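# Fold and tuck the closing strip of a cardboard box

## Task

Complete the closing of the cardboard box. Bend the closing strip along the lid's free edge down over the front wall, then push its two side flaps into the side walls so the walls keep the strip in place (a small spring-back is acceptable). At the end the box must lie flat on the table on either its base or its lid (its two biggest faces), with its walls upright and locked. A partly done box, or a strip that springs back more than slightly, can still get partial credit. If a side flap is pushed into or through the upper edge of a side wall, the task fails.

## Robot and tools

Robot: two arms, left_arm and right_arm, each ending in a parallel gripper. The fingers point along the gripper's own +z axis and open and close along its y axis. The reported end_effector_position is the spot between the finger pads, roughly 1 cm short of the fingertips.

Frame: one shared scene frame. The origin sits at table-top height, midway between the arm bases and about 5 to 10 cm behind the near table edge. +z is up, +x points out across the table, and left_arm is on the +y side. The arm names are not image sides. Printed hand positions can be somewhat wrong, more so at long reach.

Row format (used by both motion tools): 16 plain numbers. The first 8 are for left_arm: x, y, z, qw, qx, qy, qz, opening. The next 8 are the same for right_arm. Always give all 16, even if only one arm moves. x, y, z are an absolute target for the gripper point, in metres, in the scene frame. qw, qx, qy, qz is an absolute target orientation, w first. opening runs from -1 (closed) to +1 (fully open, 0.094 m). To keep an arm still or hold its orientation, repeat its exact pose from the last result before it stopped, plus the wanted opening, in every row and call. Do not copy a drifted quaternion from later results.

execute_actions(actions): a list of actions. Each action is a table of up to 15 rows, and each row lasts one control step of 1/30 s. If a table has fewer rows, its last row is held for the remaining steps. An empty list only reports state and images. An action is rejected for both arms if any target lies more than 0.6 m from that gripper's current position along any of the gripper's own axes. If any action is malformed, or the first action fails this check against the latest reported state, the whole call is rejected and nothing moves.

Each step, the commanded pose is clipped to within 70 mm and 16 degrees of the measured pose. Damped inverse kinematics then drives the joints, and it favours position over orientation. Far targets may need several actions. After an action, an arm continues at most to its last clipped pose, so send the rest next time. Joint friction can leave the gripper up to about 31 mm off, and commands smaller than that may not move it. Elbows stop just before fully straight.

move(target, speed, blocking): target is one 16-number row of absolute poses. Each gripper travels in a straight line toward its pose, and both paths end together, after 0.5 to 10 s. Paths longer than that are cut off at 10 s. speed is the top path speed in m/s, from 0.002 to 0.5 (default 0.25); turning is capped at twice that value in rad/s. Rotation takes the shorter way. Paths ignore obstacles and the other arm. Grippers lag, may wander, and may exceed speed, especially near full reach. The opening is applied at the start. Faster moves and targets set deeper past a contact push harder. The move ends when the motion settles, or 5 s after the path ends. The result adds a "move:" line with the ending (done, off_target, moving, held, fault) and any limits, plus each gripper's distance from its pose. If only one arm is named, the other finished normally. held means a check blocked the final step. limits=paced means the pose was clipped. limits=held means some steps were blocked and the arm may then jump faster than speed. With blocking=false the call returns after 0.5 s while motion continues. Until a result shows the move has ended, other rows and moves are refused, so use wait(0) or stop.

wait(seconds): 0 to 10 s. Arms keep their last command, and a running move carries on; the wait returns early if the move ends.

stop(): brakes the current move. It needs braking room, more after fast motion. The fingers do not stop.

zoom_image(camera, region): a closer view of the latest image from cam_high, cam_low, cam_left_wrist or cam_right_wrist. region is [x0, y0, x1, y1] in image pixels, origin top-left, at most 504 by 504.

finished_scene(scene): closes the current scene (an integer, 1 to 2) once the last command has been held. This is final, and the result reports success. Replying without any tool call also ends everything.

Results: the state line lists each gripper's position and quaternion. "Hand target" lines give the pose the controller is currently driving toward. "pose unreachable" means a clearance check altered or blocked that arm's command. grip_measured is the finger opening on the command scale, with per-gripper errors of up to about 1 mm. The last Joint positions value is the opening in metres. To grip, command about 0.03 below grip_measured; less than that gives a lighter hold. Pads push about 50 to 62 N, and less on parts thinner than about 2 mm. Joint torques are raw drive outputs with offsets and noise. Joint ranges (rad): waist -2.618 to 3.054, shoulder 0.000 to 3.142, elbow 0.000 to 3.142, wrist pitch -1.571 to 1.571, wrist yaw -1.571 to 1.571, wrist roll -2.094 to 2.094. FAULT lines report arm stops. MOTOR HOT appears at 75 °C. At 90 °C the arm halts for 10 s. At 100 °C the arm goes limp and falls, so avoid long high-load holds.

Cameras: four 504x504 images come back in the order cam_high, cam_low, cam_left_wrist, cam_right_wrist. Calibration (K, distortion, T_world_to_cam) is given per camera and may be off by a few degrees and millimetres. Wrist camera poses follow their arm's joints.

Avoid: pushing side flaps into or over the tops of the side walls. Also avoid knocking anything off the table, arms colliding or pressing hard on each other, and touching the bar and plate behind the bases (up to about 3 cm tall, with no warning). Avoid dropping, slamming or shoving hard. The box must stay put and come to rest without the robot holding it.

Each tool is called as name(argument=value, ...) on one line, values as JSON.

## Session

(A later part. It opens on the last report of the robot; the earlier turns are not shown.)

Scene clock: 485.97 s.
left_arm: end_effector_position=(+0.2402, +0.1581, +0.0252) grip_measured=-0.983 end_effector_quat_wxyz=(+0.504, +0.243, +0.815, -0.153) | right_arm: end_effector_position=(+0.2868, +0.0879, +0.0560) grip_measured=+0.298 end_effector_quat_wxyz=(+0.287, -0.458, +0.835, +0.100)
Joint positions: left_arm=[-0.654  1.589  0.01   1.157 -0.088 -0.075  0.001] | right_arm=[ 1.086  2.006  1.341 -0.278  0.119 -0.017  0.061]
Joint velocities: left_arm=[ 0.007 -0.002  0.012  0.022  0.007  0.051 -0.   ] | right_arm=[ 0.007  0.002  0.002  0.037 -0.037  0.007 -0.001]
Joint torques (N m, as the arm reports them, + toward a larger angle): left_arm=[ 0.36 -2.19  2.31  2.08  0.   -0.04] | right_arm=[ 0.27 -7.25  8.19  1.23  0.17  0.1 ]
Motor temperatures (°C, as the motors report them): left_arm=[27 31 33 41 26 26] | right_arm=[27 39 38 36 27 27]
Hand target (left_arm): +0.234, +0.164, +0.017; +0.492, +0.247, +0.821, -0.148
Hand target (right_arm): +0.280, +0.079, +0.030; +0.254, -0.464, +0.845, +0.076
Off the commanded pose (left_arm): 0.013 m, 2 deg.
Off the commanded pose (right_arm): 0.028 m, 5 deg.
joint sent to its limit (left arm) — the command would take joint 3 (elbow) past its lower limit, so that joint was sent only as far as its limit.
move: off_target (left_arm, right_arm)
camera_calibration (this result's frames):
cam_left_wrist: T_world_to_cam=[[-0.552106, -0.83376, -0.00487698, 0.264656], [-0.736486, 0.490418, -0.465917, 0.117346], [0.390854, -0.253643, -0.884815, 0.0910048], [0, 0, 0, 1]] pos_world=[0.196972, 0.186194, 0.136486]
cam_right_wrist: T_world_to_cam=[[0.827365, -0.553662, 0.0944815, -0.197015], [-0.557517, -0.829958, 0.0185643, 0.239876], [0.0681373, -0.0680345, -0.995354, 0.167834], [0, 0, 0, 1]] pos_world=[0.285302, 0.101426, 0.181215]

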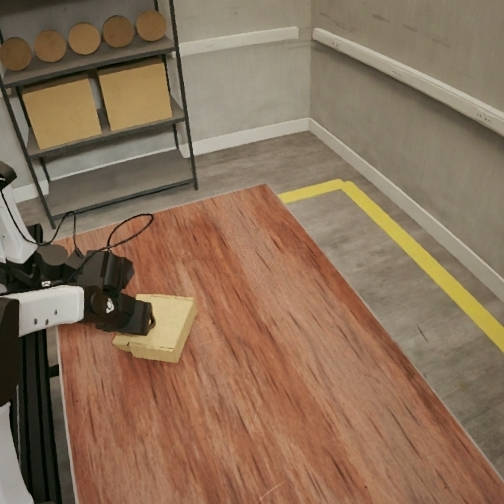

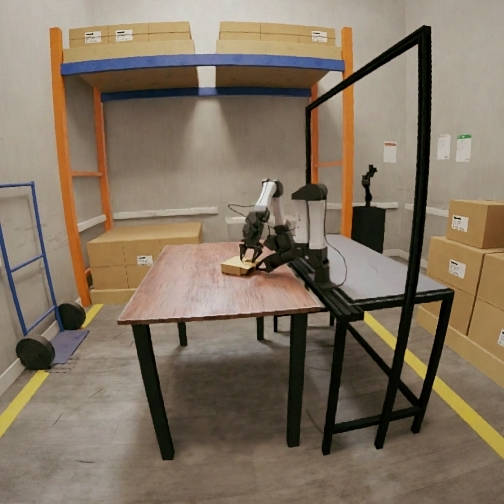

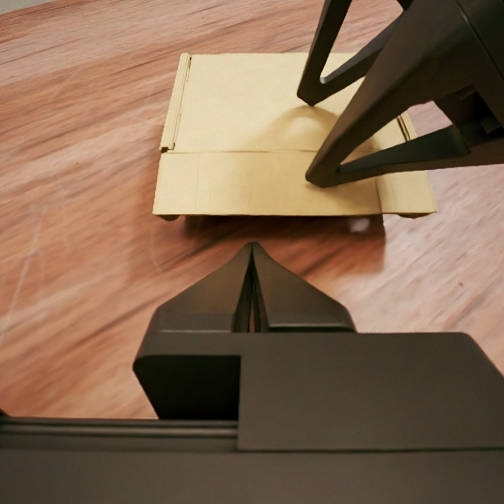

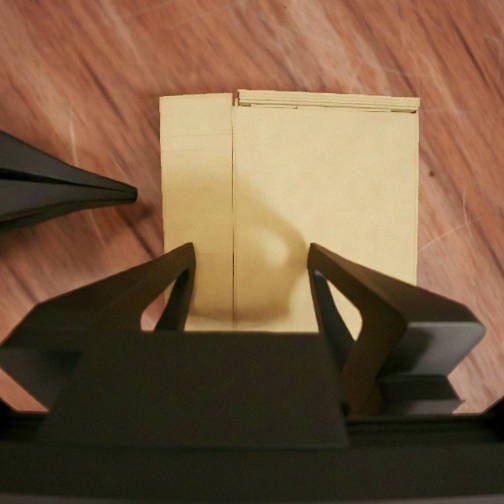

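move(target=[0.255,0.172,0.008,0.514,0.246,0.806,-0.157,-1, 0.28,0.08,0.03,0.253,-0.464,0.845,0.076,0.3], speed=0.03)

move(target=[0.278,0.157,0.012,0.514,0.246,0.806,-0.157,-1, 0.28,0.08,0.03,0.253,-0.464,0.845,0.076,0.3], speed=0.02)

Scene clock: 492.63 s.
left_arm: end_effector_position=(+0.2554, +0.1693, +0.0129) grip_measured=-0.983 end_effector_quat_wxyz=(+0.518, +0.244, +0.804, -0.159) | right_arm: end_effector_position=(+0.2870, +0.0886, +0.0563) grip_measured=+0.298 end_effector_quat_wxyz=(+0.288, -0.457, +0.835, +0.101)
Joint positions: left_arm=[-0.529  1.915  0.01   1.521  0.034 -0.021  0.001] | right_arm=[ 1.086  2.006  1.341 -0.275  0.119 -0.015  0.061]
Joint velocities: left_arm=[ 0.002 -0.002 -0.012 -0.095  0.051 -0.051  0.   ] | right_arm=[-0.007  0.007 -0.017  0.066  0.022 -0.007 -0.001]
Joint torques (N m, as the arm reports them, + toward a larger angle): left_arm=[ 0.46 -3.23  1.55  2.06  0.07 -0.02] | right_arm=[ 0.46 -7.52  8.41  1.18  0.14  0.1 ]
Motor temperatures (°C, as the motors report them): left_arm=[27 31 32 42 26 26] | right_arm=[27 39 38 36 27 27]
Hand target (left_arm): +0.254, +0.172, +0.009; +0.514, +0.246, +0.807, -0.158
Hand target (right_arm): +0.280, +0.079, +0.031; +0.254, -0.464, +0.845, +0.077
Off the commanded pose (left_arm): 0.006 m, 1 deg.
Off the commanded pose (right_arm): 0.029 m, 5 deg.
move: off_target (right_arm)
camera_calibration (this result's frames):
cam_left_wrist: T_world_to_cam=[[-0.560313, -0.828263, -0.0054302, 0.283488], [-0.716687, 0.488098, -0.498116, 0.113099], [0.415222, -0.275209, -0.867093, 0.0741347], [0, 0, 0, 1]] pos_world=[0.209117, 0.200002, 0.122158]
cam_right_wrist: T_world_to_cam=[[0.826782, -0.554704, 0.0934596, -0.196507], [-0.558276, -0.829513, 0.0153875, 0.240886], [0.0689905, -0.0648983, -0.995504, 0.167651], [0, 0, 0, 1]] pos_world=[0.285383, 0.101695, 0.181556]

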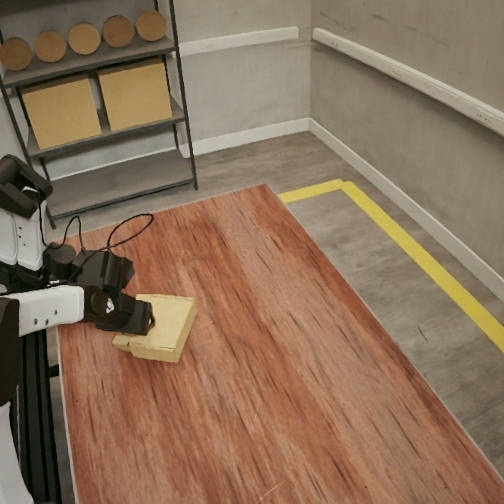

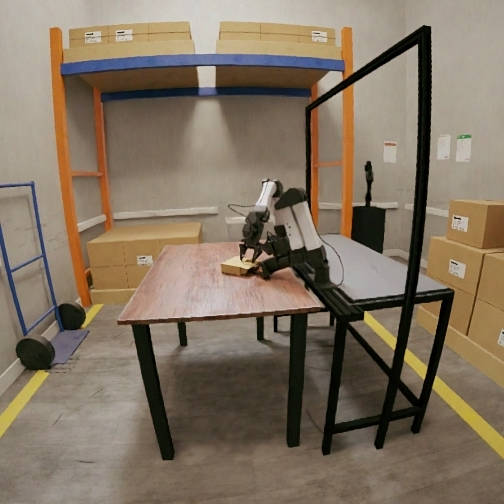

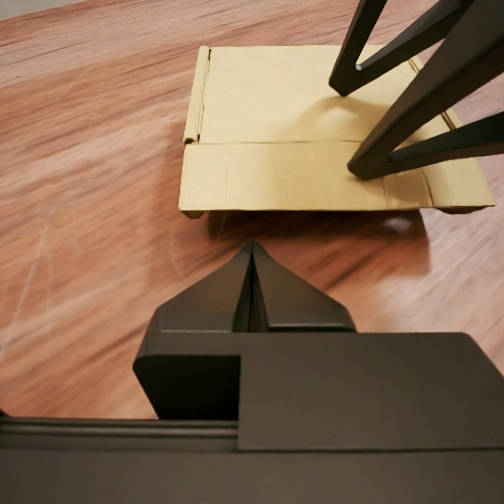

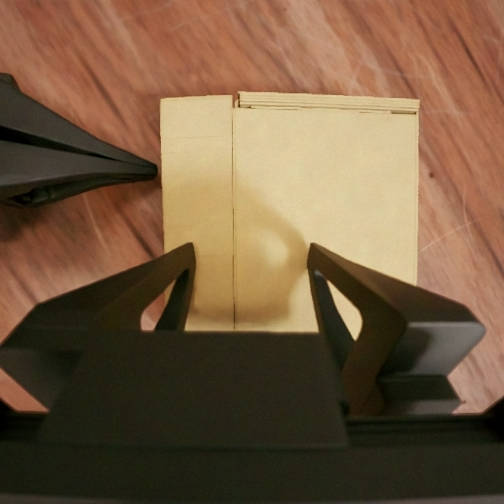

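Scene clock: 495.10 s.
left_arm: end_effector_position=(+0.2737, +0.1576, +0.0084) grip_measured=-0.983 end_effector_quat_wxyz=(+0.514, +0.246, +0.806, -0.158) | right_arm: end_effector_position=(+0.2873, +0.0890, +0.0563) grip_measured=+0.298 end_effector_quat_wxyz=(+0.289, -0.457, +0.835, +0.102)
Joint positions: left_arm=[-0.529  1.915  0.102  1.418  0.034 -0.019  0.001] | right_arm=[ 1.086  2.007  1.341 -0.272  0.119 -0.015  0.061]
Joint velocities: left_arm=[ 0.007  0.002  0.017 -0.051  0.022 -0.022 -0.001] | right_arm=[-0.017  0.012  0.012 -0.037 -0.022  0.007  0.001]
Joint torques (N m, as the arm reports them, + toward a larger angle): left_arm=[ 0.57 -7.84  3.33  1.57  0.08 -0.03] | right_arm=[ 0.49 -7.37  8.23  1.16  0.16  0.14]
Motor temperatures (°C, as the motors report them): left_arm=[27 31 32 42 26 26] | right_arm=[27 39 39 36 27 27]
Hand target (left_arm): +0.278, +0.157, +0.011; +0.515, +0.246, +0.806, -0.157
Hand target (right_arm): +0.280, +0.079, +0.031; +0.254, -0.464, +0.845, +0.076
Off the commanded pose (left_arm): 0.006 m, 0 deg.
Off the commanded pose (right_arm): 0.029 m, 5 deg.
move: off_target (right_arm)
camera_calibration (this result's frames):
cam_left_wrist: T_world_to_cam=[[-0.561325, -0.827569, -0.00656386, 0.284185], [-0.720326, 0.492458, -0.488484, 0.129959], [0.407487, -0.26947, -0.872548, 0.060663], [0, 0, 0, 1]] pos_world=[0.228413, 0.187531, 0.118279]
cam_right_wrist: T_world_to_cam=[[0.826344, -0.555448, 0.0929123, -0.196264], [-0.558824, -0.829184, 0.0130396, 0.241701], [0.0697985, -0.0626968, -0.995589, 0.167299], [0, 0, 0, 1]] pos_world=[0.285573, 0.101889, 0.181645]

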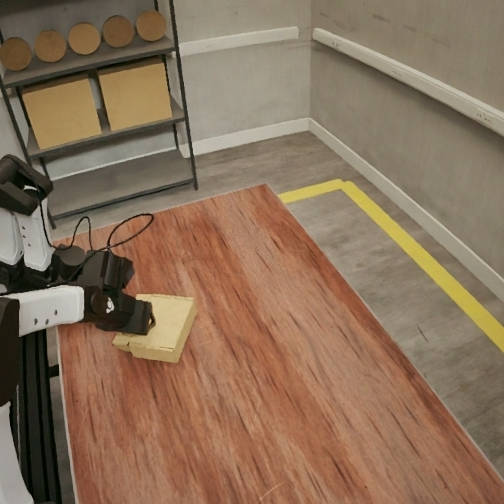

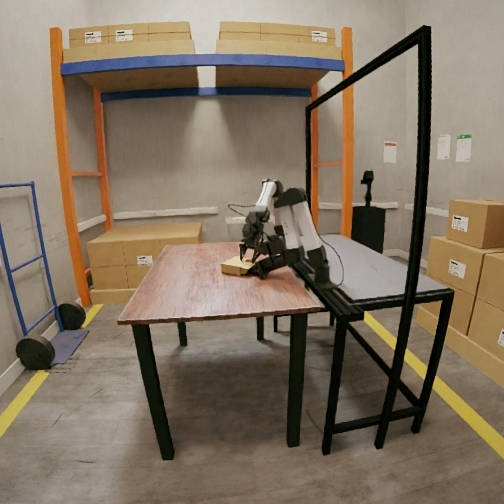

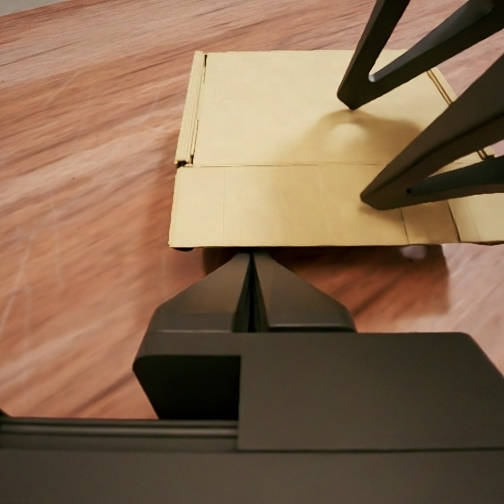

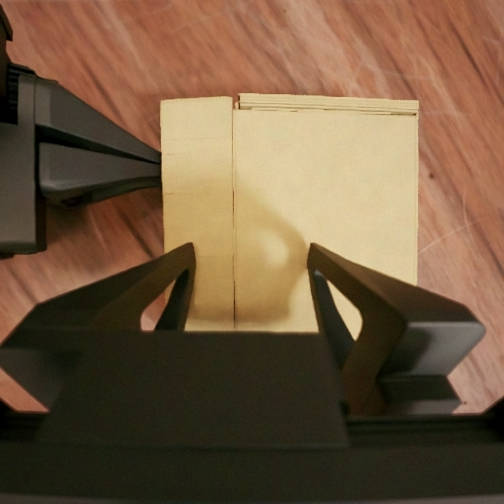

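move(target=[0.287,0.151,0.012,0.514,0.246,0.806,-0.157,0.0, 0.28,0.08,0.03,0.253,-0.464,0.845,0.076,0.3], speed=0.02)

zoom_image(camera="cam_low", region=[215,245,275,285])

Scene clock: 499.90 s.
left_arm: end_effector_position=(+0.2816, +0.1524, +0.0086) grip_measured=-0.002 end_effector_quat_wxyz=(+0.513, +0.246, +0.807, -0.158) | right_arm: end_effector_position=(+0.2886, +0.0883, +0.0569) grip_measured=+0.298 end_effector_quat_wxyz=(+0.291, -0.454, +0.836, +0.099)
Joint positions: left_arm=[-0.529  1.903  0.14   1.366  0.035 -0.019  0.047] | right_arm=[ 1.086  2.006  1.341 -0.271  0.128 -0.012  0.061]
Joint velocities: left_arm=[ 0.002  0.007 -0.002  0.007 -0.095 -0.037 -0.   ] | right_arm=[-0.007 -0.002 -0.012 -0.022 -0.007 -0.037  0.   ]
Joint torques (N m, as the arm reports them, + toward a larger angle): left_arm=[ 0.38 -7.28  3.94  1.63  0.04 -0.05] | right_arm=[ 0.37 -7.57  8.18  1.14  0.05  0.09]
Motor temperatures (°C, as the motors report them): left_arm=[27 32 32 41 26 26] | right_arm=[27 39 39 36 27 27]
Hand target (left_arm): +0.287, +0.151, +0.012; +0.515, +0.246, +0.806, -0.157
Hand target (right_arm): +0.280, +0.079, +0.031; +0.254, -0.464, +0.845, +0.077
Off the commanded pose (left_arm): 0.007 m, 0 deg.
Off the commanded pose (right_arm): 0.029 m, 5 deg.
move: off_target (right_arm)
camera_calibration (this result's frames):
cam_left_wrist: T_world_to_cam=[[-0.56184, -0.827223, -0.00616035, 0.284383], [-0.721374, 0.493566, -0.485811, 0.13835], [0.404915, -0.268504, -0.874042, 0.0568606], [0, 0, 0, 1]] pos_world=[0.236556, 0.182231, 0.118662]
cam_right_wrist: T_world_to_cam=[[0.821767, -0.561256, 0.0984381, -0.196291], [-0.564886, -0.825091, 0.0113499, 0.243275], [0.0748502, -0.0649333, -0.995078, 0.166428], [0, 0, 0, 1]] pos_world=[0.286271, 0.101362, 0.18217]

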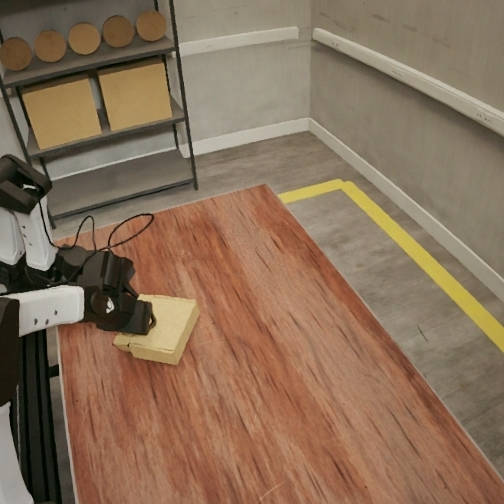

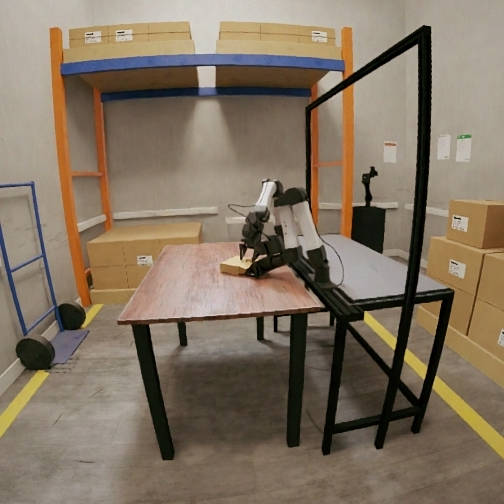

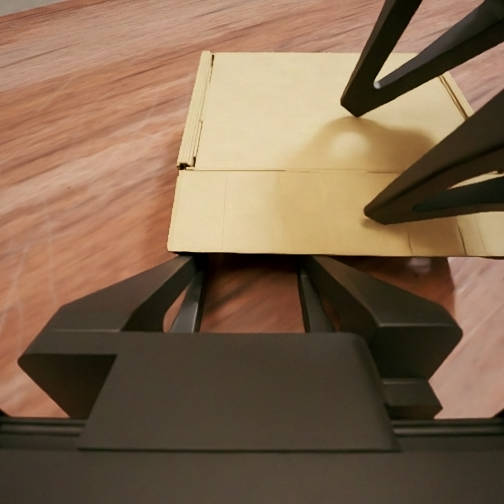

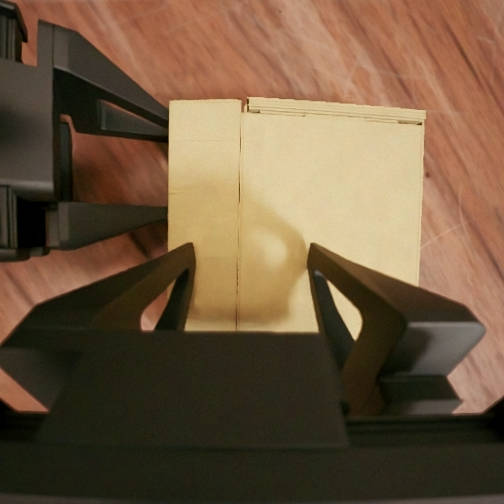

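Region (215, 245, 275, 285) of cam_low's 504x504 image, scaled by 8.400, with more detail than that image has.

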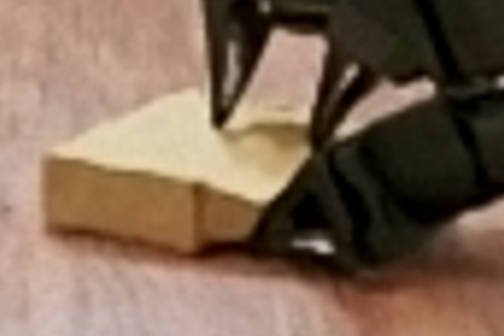

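move(target=[0.255,0.172,0.015,0.514,0.246,0.806,-0.157,0.0, 0.28,0.08,0.03,0.253,-0.464,0.845,0.076,0.3], speed=0.05)

move(target=[0.288,0.217,0.015,0.514,0.246,0.806,-0.157,0.55, 0.28,0.08,0.03,0.253,-0.464,0.845,0.076,0.3], speed=0.05)

Scene clock: 510.27 s.
left_arm: end_effector_position=(+0.2570, +0.1681, +0.0100) grip_measured=-0.002 end_effector_quat_wxyz=(+0.508, +0.247, +0.810, -0.156) | right_arm: end_effector_position=(+0.2887, +0.0886, +0.0563) grip_measured=+0.298 end_effector_quat_wxyz=(+0.292, -0.454, +0.836, +0.099)
Joint positions: left_arm=[-0.529  1.864  0.029  1.426  0.035 -0.019  0.047] | right_arm=[ 1.086  2.008  1.341 -0.269  0.128 -0.012  0.061]
Joint velocities: left_arm=[-0.012 -0.002 -0.007  0.066 -0.066 -0.007 -0.001] | right_arm=[-0.007 -0.012 -0.012 -0.066 -0.037  0.007  0.001]
Joint torques (N m, as the arm reports them, + toward a larger angle): left_arm=[ 0.34 -6.63  0.82  2.06  0.04 -0.05] | right_arm=[ 0.38 -7.55  8.39  1.13  0.08  0.09]
Motor temperatures (°C, as the motors report them): left_arm=[27 34 32 41 26 26] | right_arm=[27 39 40 35 27 27]
Hand target (left_arm): +0.255, +0.171, +0.015; +0.514, +0.246, +0.806, -0.157
Hand target (right_arm): +0.280, +0.079, +0.031; +0.254, -0.464, +0.845, +0.077
Off the commanded pose (left_arm): 0.007 m, 1 deg.
Off the commanded pose (right_arm): 0.029 m, 5 deg.
move: off_target (right_arm)
camera_calibration (this result's frames):
cam_left_wrist: T_world_to_cam=[[-0.561603, -0.827387, -0.00583567, 0.283536], [-0.726489, 0.496467, -0.475115, 0.114306], [0.396001, -0.262586, -0.879904, 0.0735409], [0, 0, 0, 1]] pos_world=[0.213154, 0.197155, 0.120672]
cam_right_wrist: T_world_to_cam=[[0.821745, -0.561292, 0.0984169, -0.196196], [-0.564892, -0.825092, 0.0109691, 0.243626], [0.0750461, -0.0646087, -0.995085, 0.16575], [0, 0, 0, 1]] pos_world=[0.286407, 0.1016, 0.181572]

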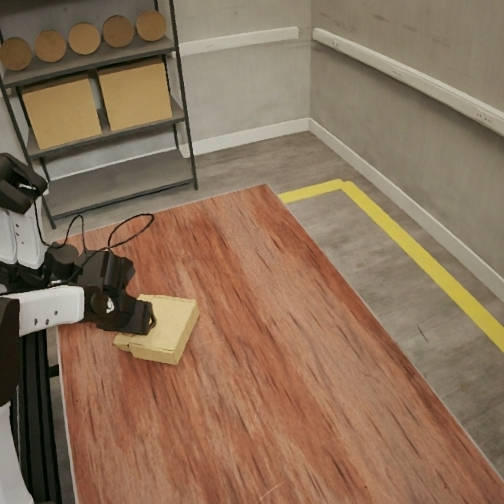

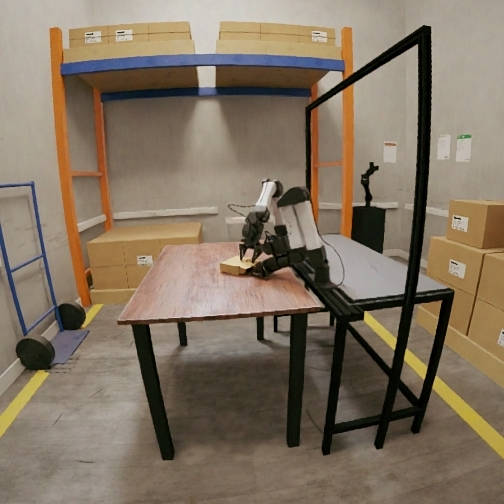

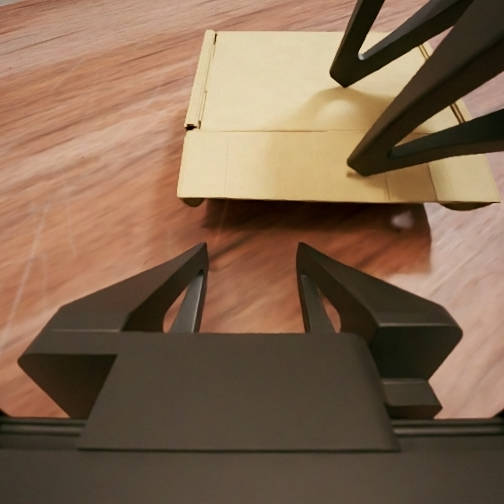

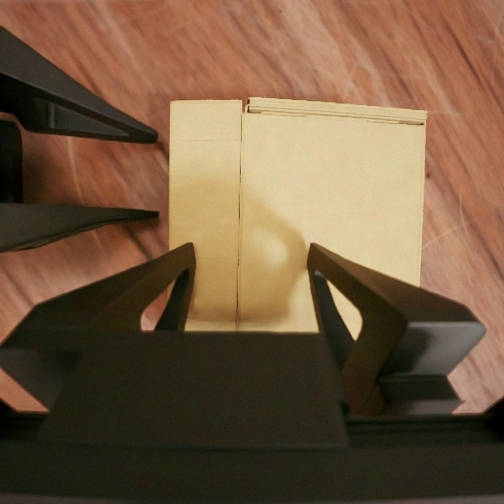

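Scene clock: 511.93 s.
left_arm: end_effector_position=(+0.2810, +0.2162, +0.0108) grip_measured=+0.548 end_effector_quat_wxyz=(+0.509, +0.243, +0.810, -0.159) | right_arm: end_effector_position=(+0.2890, +0.0890, +0.0560) grip_measured=+0.298 end_effector_quat_wxyz=(+0.292, -0.454, +0.836, +0.099)
Joint positions: left_arm=[-0.191  1.864  0.044  1.387  0.345  0.112  0.073] | right_arm=[ 1.086  2.009  1.341 -0.266  0.128 -0.012  0.061]
Joint velocities: left_arm=[-0.027 -0.007  0.012  0.066  0.007  0.051  0.001] | right_arm=[-0.002  0.022 -0.002 -0.037 -0.037 -0.022  0.   ]
Joint torques (N m, as the arm reports them, + toward a larger angle): left_arm=[ 0.5  -6.26  3.4   1.71  0.1  -0.05] | right_arm=[ 0.41 -7.84  8.27  1.11  0.06  0.13]
Motor temperatures (°C, as the motors report them): left_arm=[27 34 32 41 26 26] | right_arm=[27 39 40 35 27 27]
Hand target (left_arm): +0.287, +0.216, +0.015; +0.515, +0.245, +0.806, -0.159
Hand target (right_arm): +0.280, +0.080, +0.031; +0.254, -0.464, +0.845, +0.077
Off the commanded pose (left_arm): 0.008 m, 1 deg.
Off the commanded pose (right_arm): 0.029 m, 5 deg.
move: off_target (right_arm)
camera_calibration (this result's frames):
cam_left_wrist: T_world_to_cam=[[-0.558781, -0.829313, 0.00189462, 0.336371], [-0.728699, 0.489895, -0.47854, 0.110318], [0.395932, -0.26878, -0.878064, 0.0787286], [0, 0, 0, 1]] pos_world=[0.237175, 0.246073, 0.121283]
cam_right_wrist: T_world_to_cam=[[0.821658, -0.561434, 0.098332, -0.196092], [-0.564914, -0.825096, 0.00944587, 0.24422], [0.0758301, -0.0633104, -0.995109, 0.165111], [0, 0, 0, 1]] pos_world=[0.286564, 0.101866, 0.181279]

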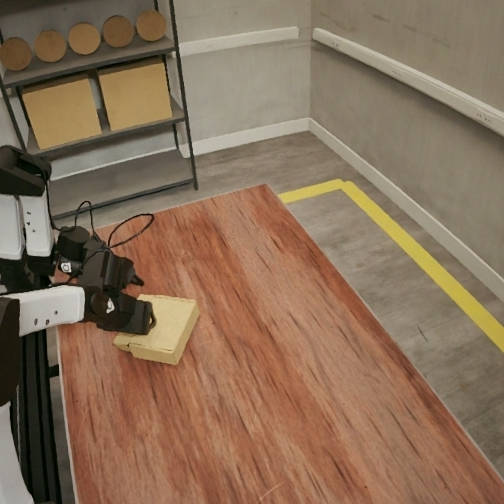

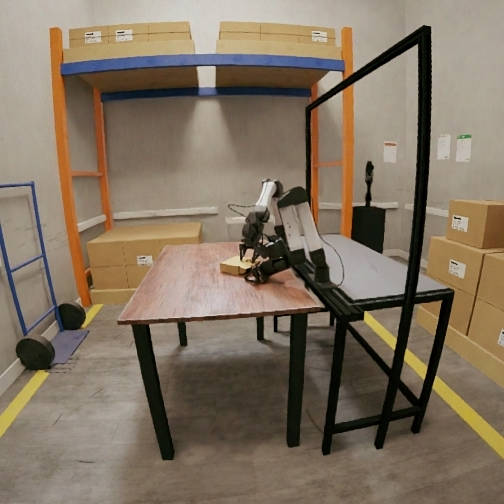

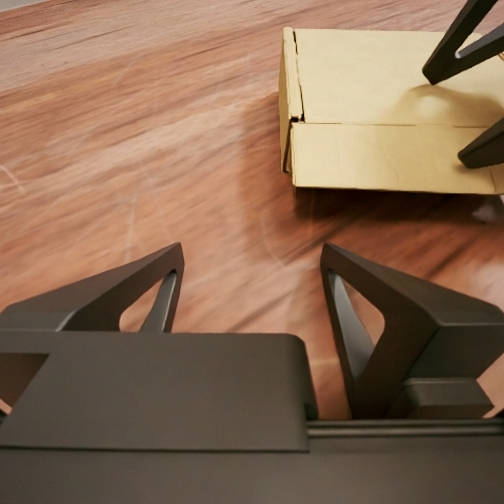

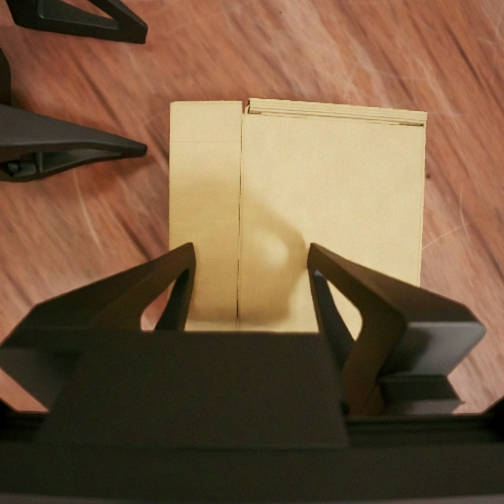

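execute_actions(actions=[])

Scene clock: 523.63 s.
left_arm: end_effector_position=(+0.2807, +0.2159, +0.0105) grip_measured=+0.548 end_effector_quat_wxyz=(+0.508, +0.244, +0.811, -0.160) | right_arm: end_effector_position=(+0.2890, +0.0890, +0.0560) grip_measured=+0.298 end_effector_quat_wxyz=(+0.292, -0.454, +0.836, +0.099)
Joint positions: left_arm=[-0.191  1.864  0.044  1.386  0.347  0.113  0.073] | right_arm=[ 1.086  2.009  1.341 -0.266  0.128 -0.012  0.061]
Joint velocities: left_arm=[-0.002 -0.002  0.002  0.007 -0.037  0.022 -0.   ] | right_arm=[ 0.007  0.012 -0.002  0.051  0.037 -0.11  -0.   ]
Joint torques (N m, as the arm reports them, + toward a larger angle): left_arm=[ 0.47 -6.25  3.39  1.75  0.13 -0.03] | right_arm=[ 0.33 -7.68  8.35  1.06  0.09  0.13]
Motor temperatures (°C, as the motors report them): left_arm=[27 34 32 42 26 26] | right_arm=[27 39 40 35 27 27]
Hand target (left_arm): +0.287, +0.216, +0.015; +0.515, +0.245, +0.806, -0.159
Hand target (right_arm): +0.280, +0.080, +0.031; +0.254, -0.464, +0.845, +0.077
Off the commanded pose (left_arm): 0.009 m, 1 deg.
Off the commanded pose (right_arm): 0.029 m, 5 deg.
camera_calibration (this result's frames):
cam_left_wrist: T_world_to_cam=[[-0.560413, -0.828209, 0.00256656, 0.336214], [-0.728381, 0.491384, -0.477495, 0.109638], [0.394205, -0.269464, -0.87863, 0.0791822], [0, 0, 0, 1]] pos_world=[0.237063, 0.245918, 0.121061]
cam_right_wrist: T_world_to_cam=[[0.821658, -0.561434, 0.098332, -0.196092], [-0.564914, -0.825096, 0.00944587, 0.24422], [0.0758301, -0.0633104, -0.995109, 0.165111], [0, 0, 0, 1]] pos_world=[0.286564, 0.101866, 0.181279]

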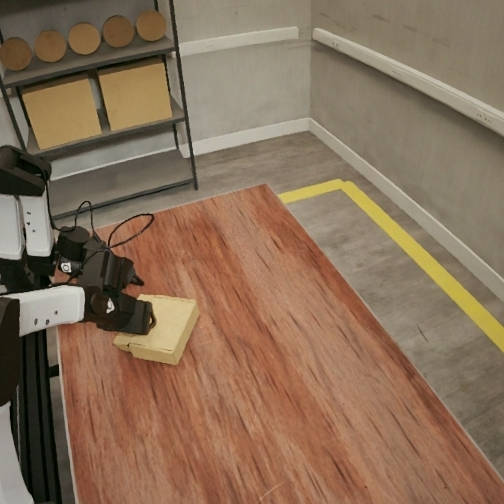

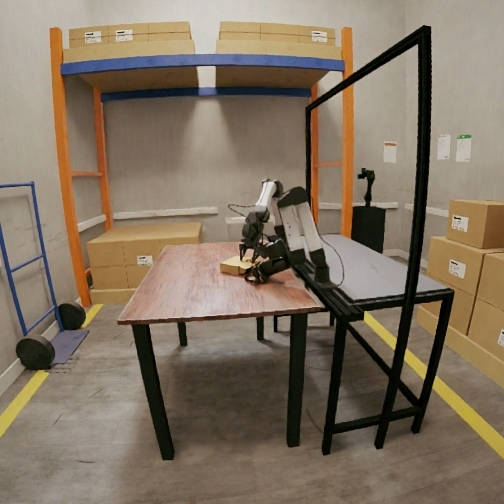

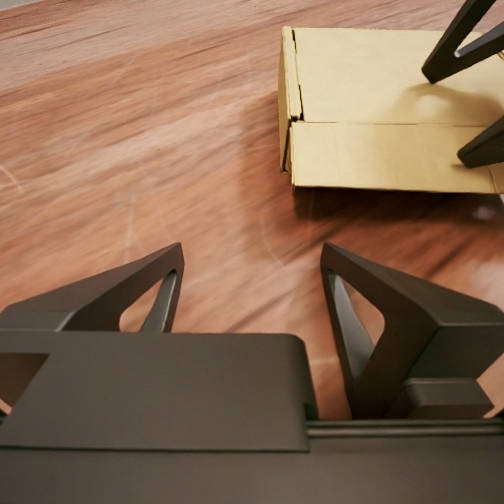

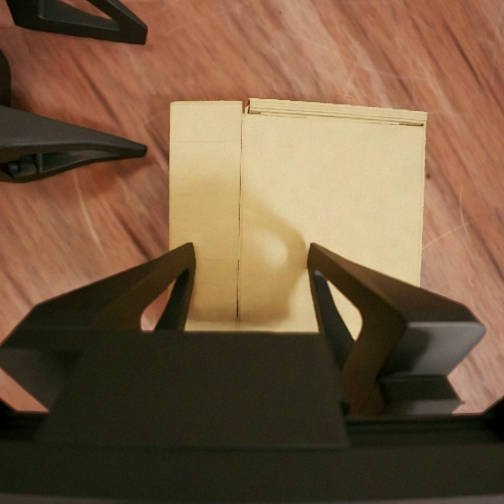

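move(target=[0.322,0.190,0.012,0.514,0.246,0.806,-0.157,0.55,0.28,0.08,0.03,0.253,-0.464,0.845,0.076,0.3], speed=0.03)

Scene clock: 527.67 s.
left_arm: end_effector_position=(+0.3181, +0.1920, +0.0148) grip_measured=+0.548 end_effector_quat_wxyz=(+0.517, +0.251, +0.802, -0.159) | right_arm: end_effector_position=(+0.2890, +0.0885, +0.0561) grip_measured=+0.298 end_effector_quat_wxyz=(+0.292, -0.454, +0.836, +0.098)
Joint positions: left_arm=[-0.259  1.883  0.203  1.276  0.291  0.098  0.073] | right_arm=[ 1.086  2.009  1.341 -0.268  0.13  -0.012  0.061]
Joint velocities: left_arm=[-0.037 -0.032 -0.012 -0.037  0.066 -0.022  0.001] | right_arm=[ 0.002 -0.012  0.002  0.007 -0.051 -0.037 -0.   ]
Joint torques (N m, as the arm reports them, + toward a larger angle): left_arm=[-0.85 -4.56  4.56  1.83 -0.06 -0.19] | right_arm=[ 0.3  -7.64  8.24  1.11  0.03  0.13]
Motor temperatures (°C, as the motors report them): left_arm=[27 34 32 42 26 26] | right_arm=[27 39 40 35 27 27]
Hand target (left_arm): +0.322, +0.191, +0.011; +0.514, +0.246, +0.807, -0.157
Hand target (right_arm): +0.280, +0.079, +0.031; +0.254, -0.464, +0.845, +0.077
Off the commanded pose (left_arm): 0.005 m, 1 deg.
Off the commanded pose (right_arm): 0.029 m, 5 deg.
move: off_target (right_arm)
camera_calibration (this result's frames):
cam_left_wrist: T_world_to_cam=[[-0.569776, -0.821678, -0.0141665, 0.339234], [-0.709702, 0.500674, -0.495629, 0.143223], [0.41434, -0.272344, -0.868419, 0.0557763], [0, 0, 0, 1]] pos_world=[0.271823, 0.222224, 0.124229]
cam_right_wrist: T_world_to_cam=[[0.821145, -0.561952, 0.0996541, -0.196262], [-0.565631, -0.824586, 0.0109077, 0.243894], [0.0760438, -0.0653243, -0.994962, 0.165258], [0, 0, 0, 1]] pos_world=[0.286546, 0.101618, 0.181323]

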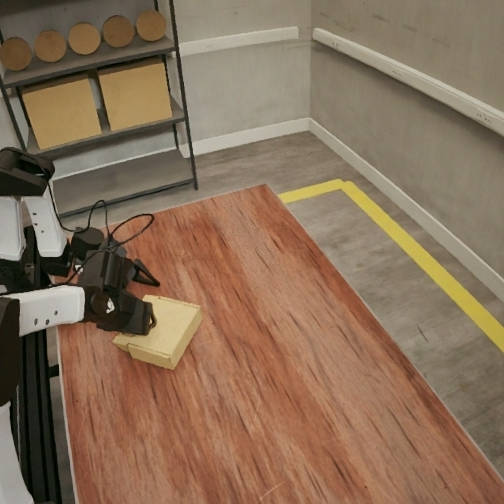

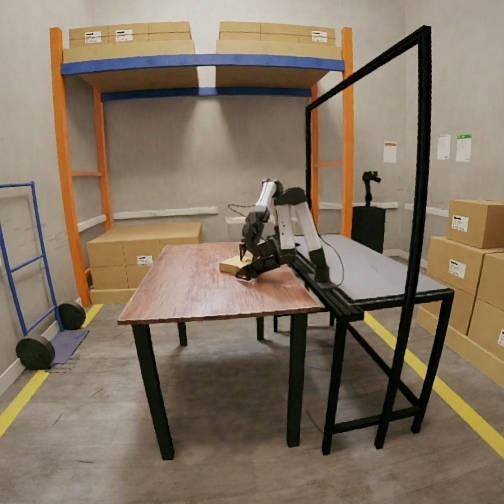

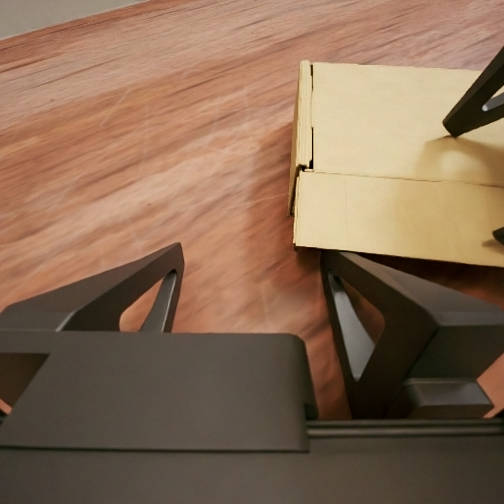

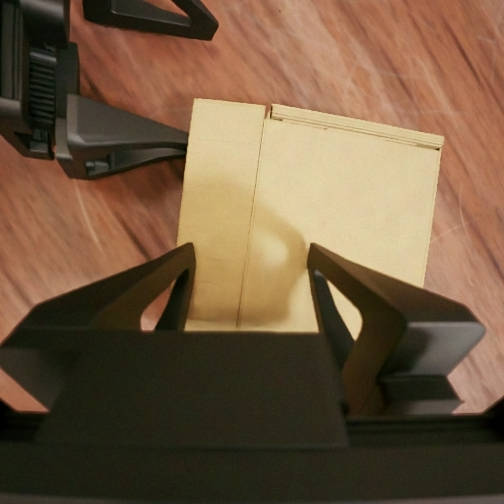

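execute_actions(actions=[[[0.318,0.192,0.010,0.514,0.246,0.806,-0.157,0.4,0.28,0.08,0.03,0.253,-0.464,0.845,0.076,0.3]],[[0.318,0.192,0.010,0.514,0.246,0.806,-0.157,0.25,0.28,0.08,0.03,0.253,-0.464,0.845,0.076,0.3]],[[0.318,0.192,0.010,0.514,0.246,0.806,-0.157,0.15,0.28,0.08,0.03,0.253,-0.464,0.845,0.076,0.3]]])

zoom_image(camera="cam_left_wrist", region=[240, 120, 400, 280])

Scene clock: 534.10 s.
left_arm: end_effector_position=(+0.3182, +0.1914, +0.0151) grip_measured=+0.152 end_effector_quat_wxyz=(+0.518, +0.250, +0.802, -0.159) | right_arm: end_effector_position=(+0.2890, +0.0885, +0.0561) grip_measured=+0.298 end_effector_quat_wxyz=(+0.292, -0.454, +0.836, +0.098)
Joint positions: left_arm=[-0.261  1.883  0.204  1.277  0.288  0.094  0.054] | right_arm=[ 1.086  2.009  1.341 -0.268  0.13  -0.012  0.061]
Joint velocities: left_arm=[-0.002  0.012 -0.007  0.051  0.066  0.037 -0.001] | right_arm=[-0.017  0.007 -0.002 -0.007 -0.037 -0.007  0.   ]
Joint torques (N m, as the arm reports them, + toward a larger angle): left_arm=[-0.79 -4.2   3.23  2.05 -0.06 -0.18] | right_arm=[ 0.59 -7.66  8.55  1.12  0.04  0.08]
Motor temperatures (°C, as the motors report them): left_arm=[27 34 32 42 26 26] | right_arm=[27 39 41 35 27 27]
Hand target (left_arm): +0.318, +0.192, +0.010; +0.514, +0.246, +0.806, -0.157
Hand target (right_arm): +0.280, +0.080, +0.031; +0.254, -0.464, +0.845, +0.077
Off the commanded pose (left_arm): 0.005 m, 1 deg.
Off the commanded pose (right_arm): 0.029 m, 5 deg.
camera_calibration (this result's frames):
cam_left_wrist: T_world_to_cam=[[-0.568741, -0.822426, -0.0122556, 0.338612], [-0.710253, 0.498574, -0.496955, 0.144361], [0.414819, -0.273934, -0.86769, 0.0560204], [0, 0, 0, 1]] pos_world=[0.271877, 0.221854, 0.124499]
cam_right_wrist: T_world_to_cam=[[0.821145, -0.561952, 0.0996541, -0.196262], [-0.565631, -0.824586, 0.0109077, 0.243894], [0.0760438, -0.0653243, -0.994962, 0.165258], [0, 0, 0, 1]] pos_world=[0.286546, 0.101618, 0.181323]

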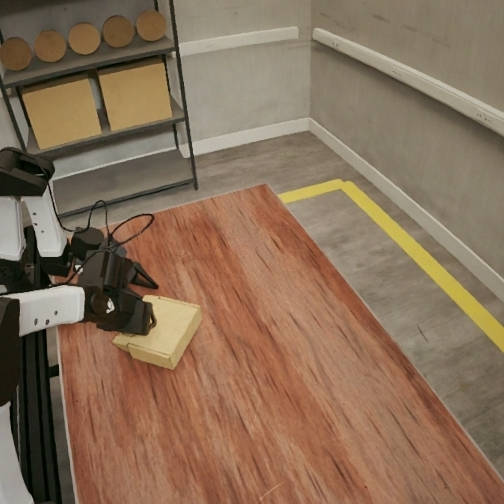

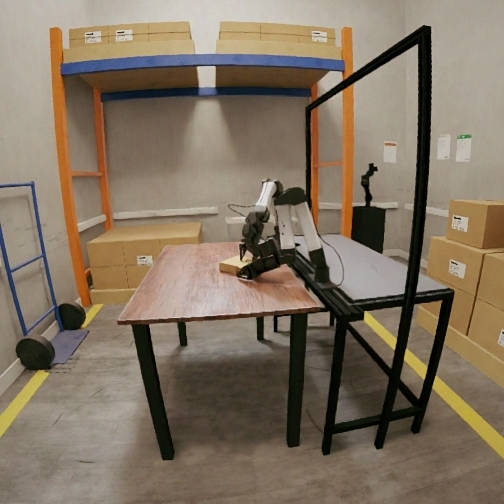

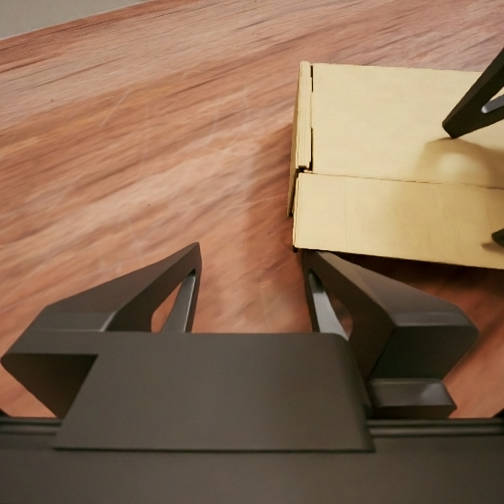

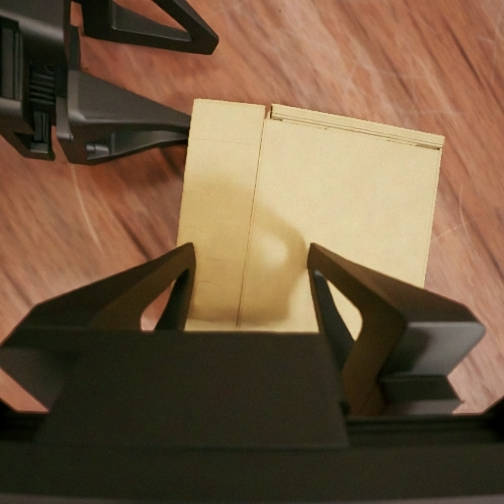

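Region (240, 120, 400, 280) of cam_left_wrist's 504x504 image, scaled by 3.150, with more detail than that image has.

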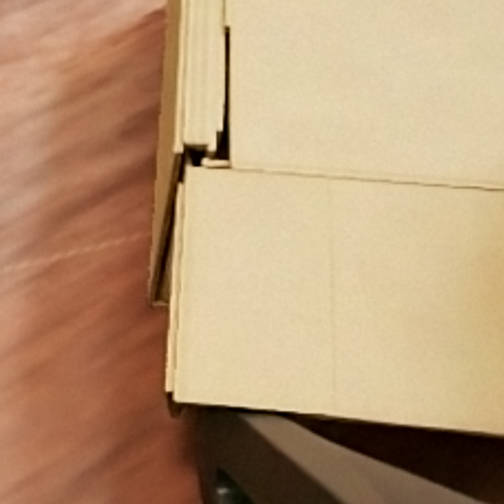

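execute_actions(actions=[[[0.318,0.192,0.005,0.514,0.246,0.806,-0.157,0.08,0.28,0.08,0.03,0.253,-0.464,0.845,0.076,0.3]],[[0.318,0.192,0.005,0.514,0.246,0.806,-0.157,0.02,0.28,0.08,0.03,0.253,-0.464,0.845,0.076,0.3]]])

zoom_image(camera="cam_left_wrist", region=[240, 120, 400, 280])

zoom_image(camera="cam_low", region=[210, 240, 280, 290])

Scene clock: 538.70 s.
left_arm: end_effector_position=(+0.3179, +0.1919, +0.0094) grip_measured=+0.022 end_effector_quat_wxyz=(+0.517, +0.249, +0.803, -0.159) | right_arm: end_effector_position=(+0.2890, +0.0885, +0.0561) grip_measured=+0.298 end_effector_quat_wxyz=(+0.292, -0.454, +0.836, +0.098)
Joint positions: left_arm=[-0.261  1.929  0.204  1.321  0.287  0.092  0.048] | right_arm=[ 1.086  2.009  1.341 -0.268  0.13  -0.012  0.061]
Joint velocities: left_arm=[ 0.007 -0.012  0.002 -0.007 -0.007 -0.022  0.   ] | right_arm=[-0.017 -0.017 -0.007  0.007 -0.037  0.037 -0.   ]
Joint torques (N m, as the arm reports them, + toward a larger angle): left_arm=[-0.86 -4.47  3.05  2.05 -0.06 -0.17] | right_arm=[ 0.46 -7.87  8.49  1.09  0.07  0.12]
Motor temperatures (°C, as the motors report them): left_arm=[27 34 32 43 26 26] | right_arm=[27 39 41 35 27 27]
Hand target (left_arm): +0.318, +0.192, +0.005; +0.514, +0.246, +0.807, -0.157
Hand target (right_arm): +0.280, +0.080, +0.031; +0.254, -0.464, +0.845, +0.077
Off the commanded pose (left_arm): 0.004 m, 1 deg.
Off the commanded pose (right_arm): 0.029 m, 5 deg.
camera_calibration (this result's frames):
cam_left_wrist: T_world_to_cam=[[-0.566912, -0.823712, -0.0104673, 0.338529], [-0.712828, 0.496886, -0.494955, 0.142187], [0.412901, -0.273134, -0.868856, 0.0517613], [0, 0, 0, 1]] pos_world=[0.271899, 0.222337, 0.118893]
cam_right_wrist: T_world_to_cam=[[0.821145, -0.561952, 0.0996541, -0.196262], [-0.565631, -0.824586, 0.0109077, 0.243894], [0.0760438, -0.0653243, -0.994962, 0.165258], [0, 0, 0, 1]] pos_world=[0.286546, 0.101618, 0.181323]

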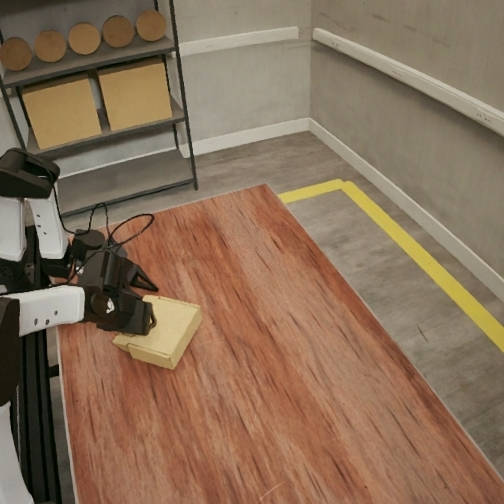

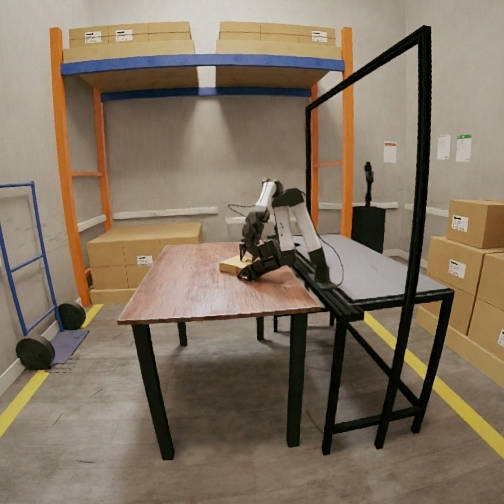

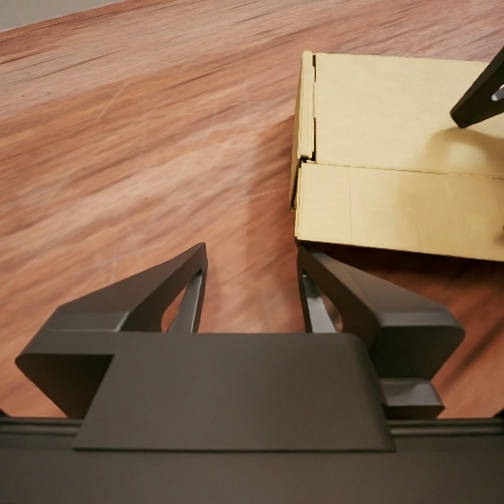

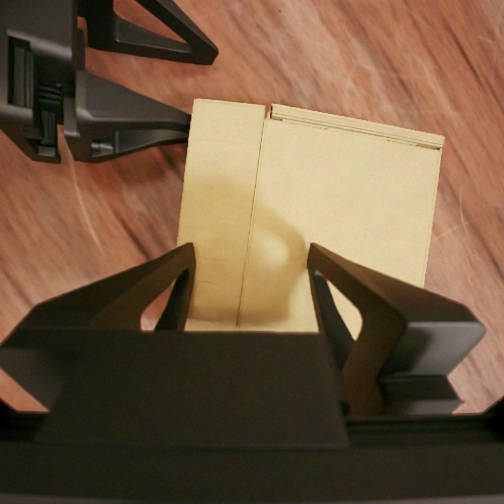

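Region (240, 120, 400, 280) of cam_left_wrist's 504x504 image, scaled by 3.150, with more detail than that image has.

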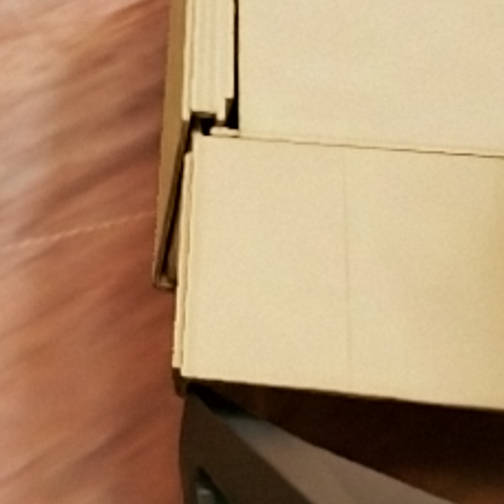

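Region (210, 240, 280, 290) of cam_low's 504x504 image, scaled by 7.200, with more detail than that image has; it fills the top 360 rows of this view, and the rest is white.

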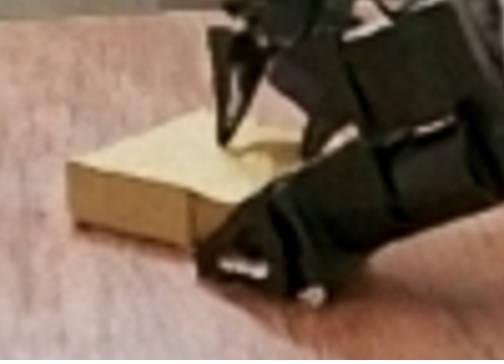

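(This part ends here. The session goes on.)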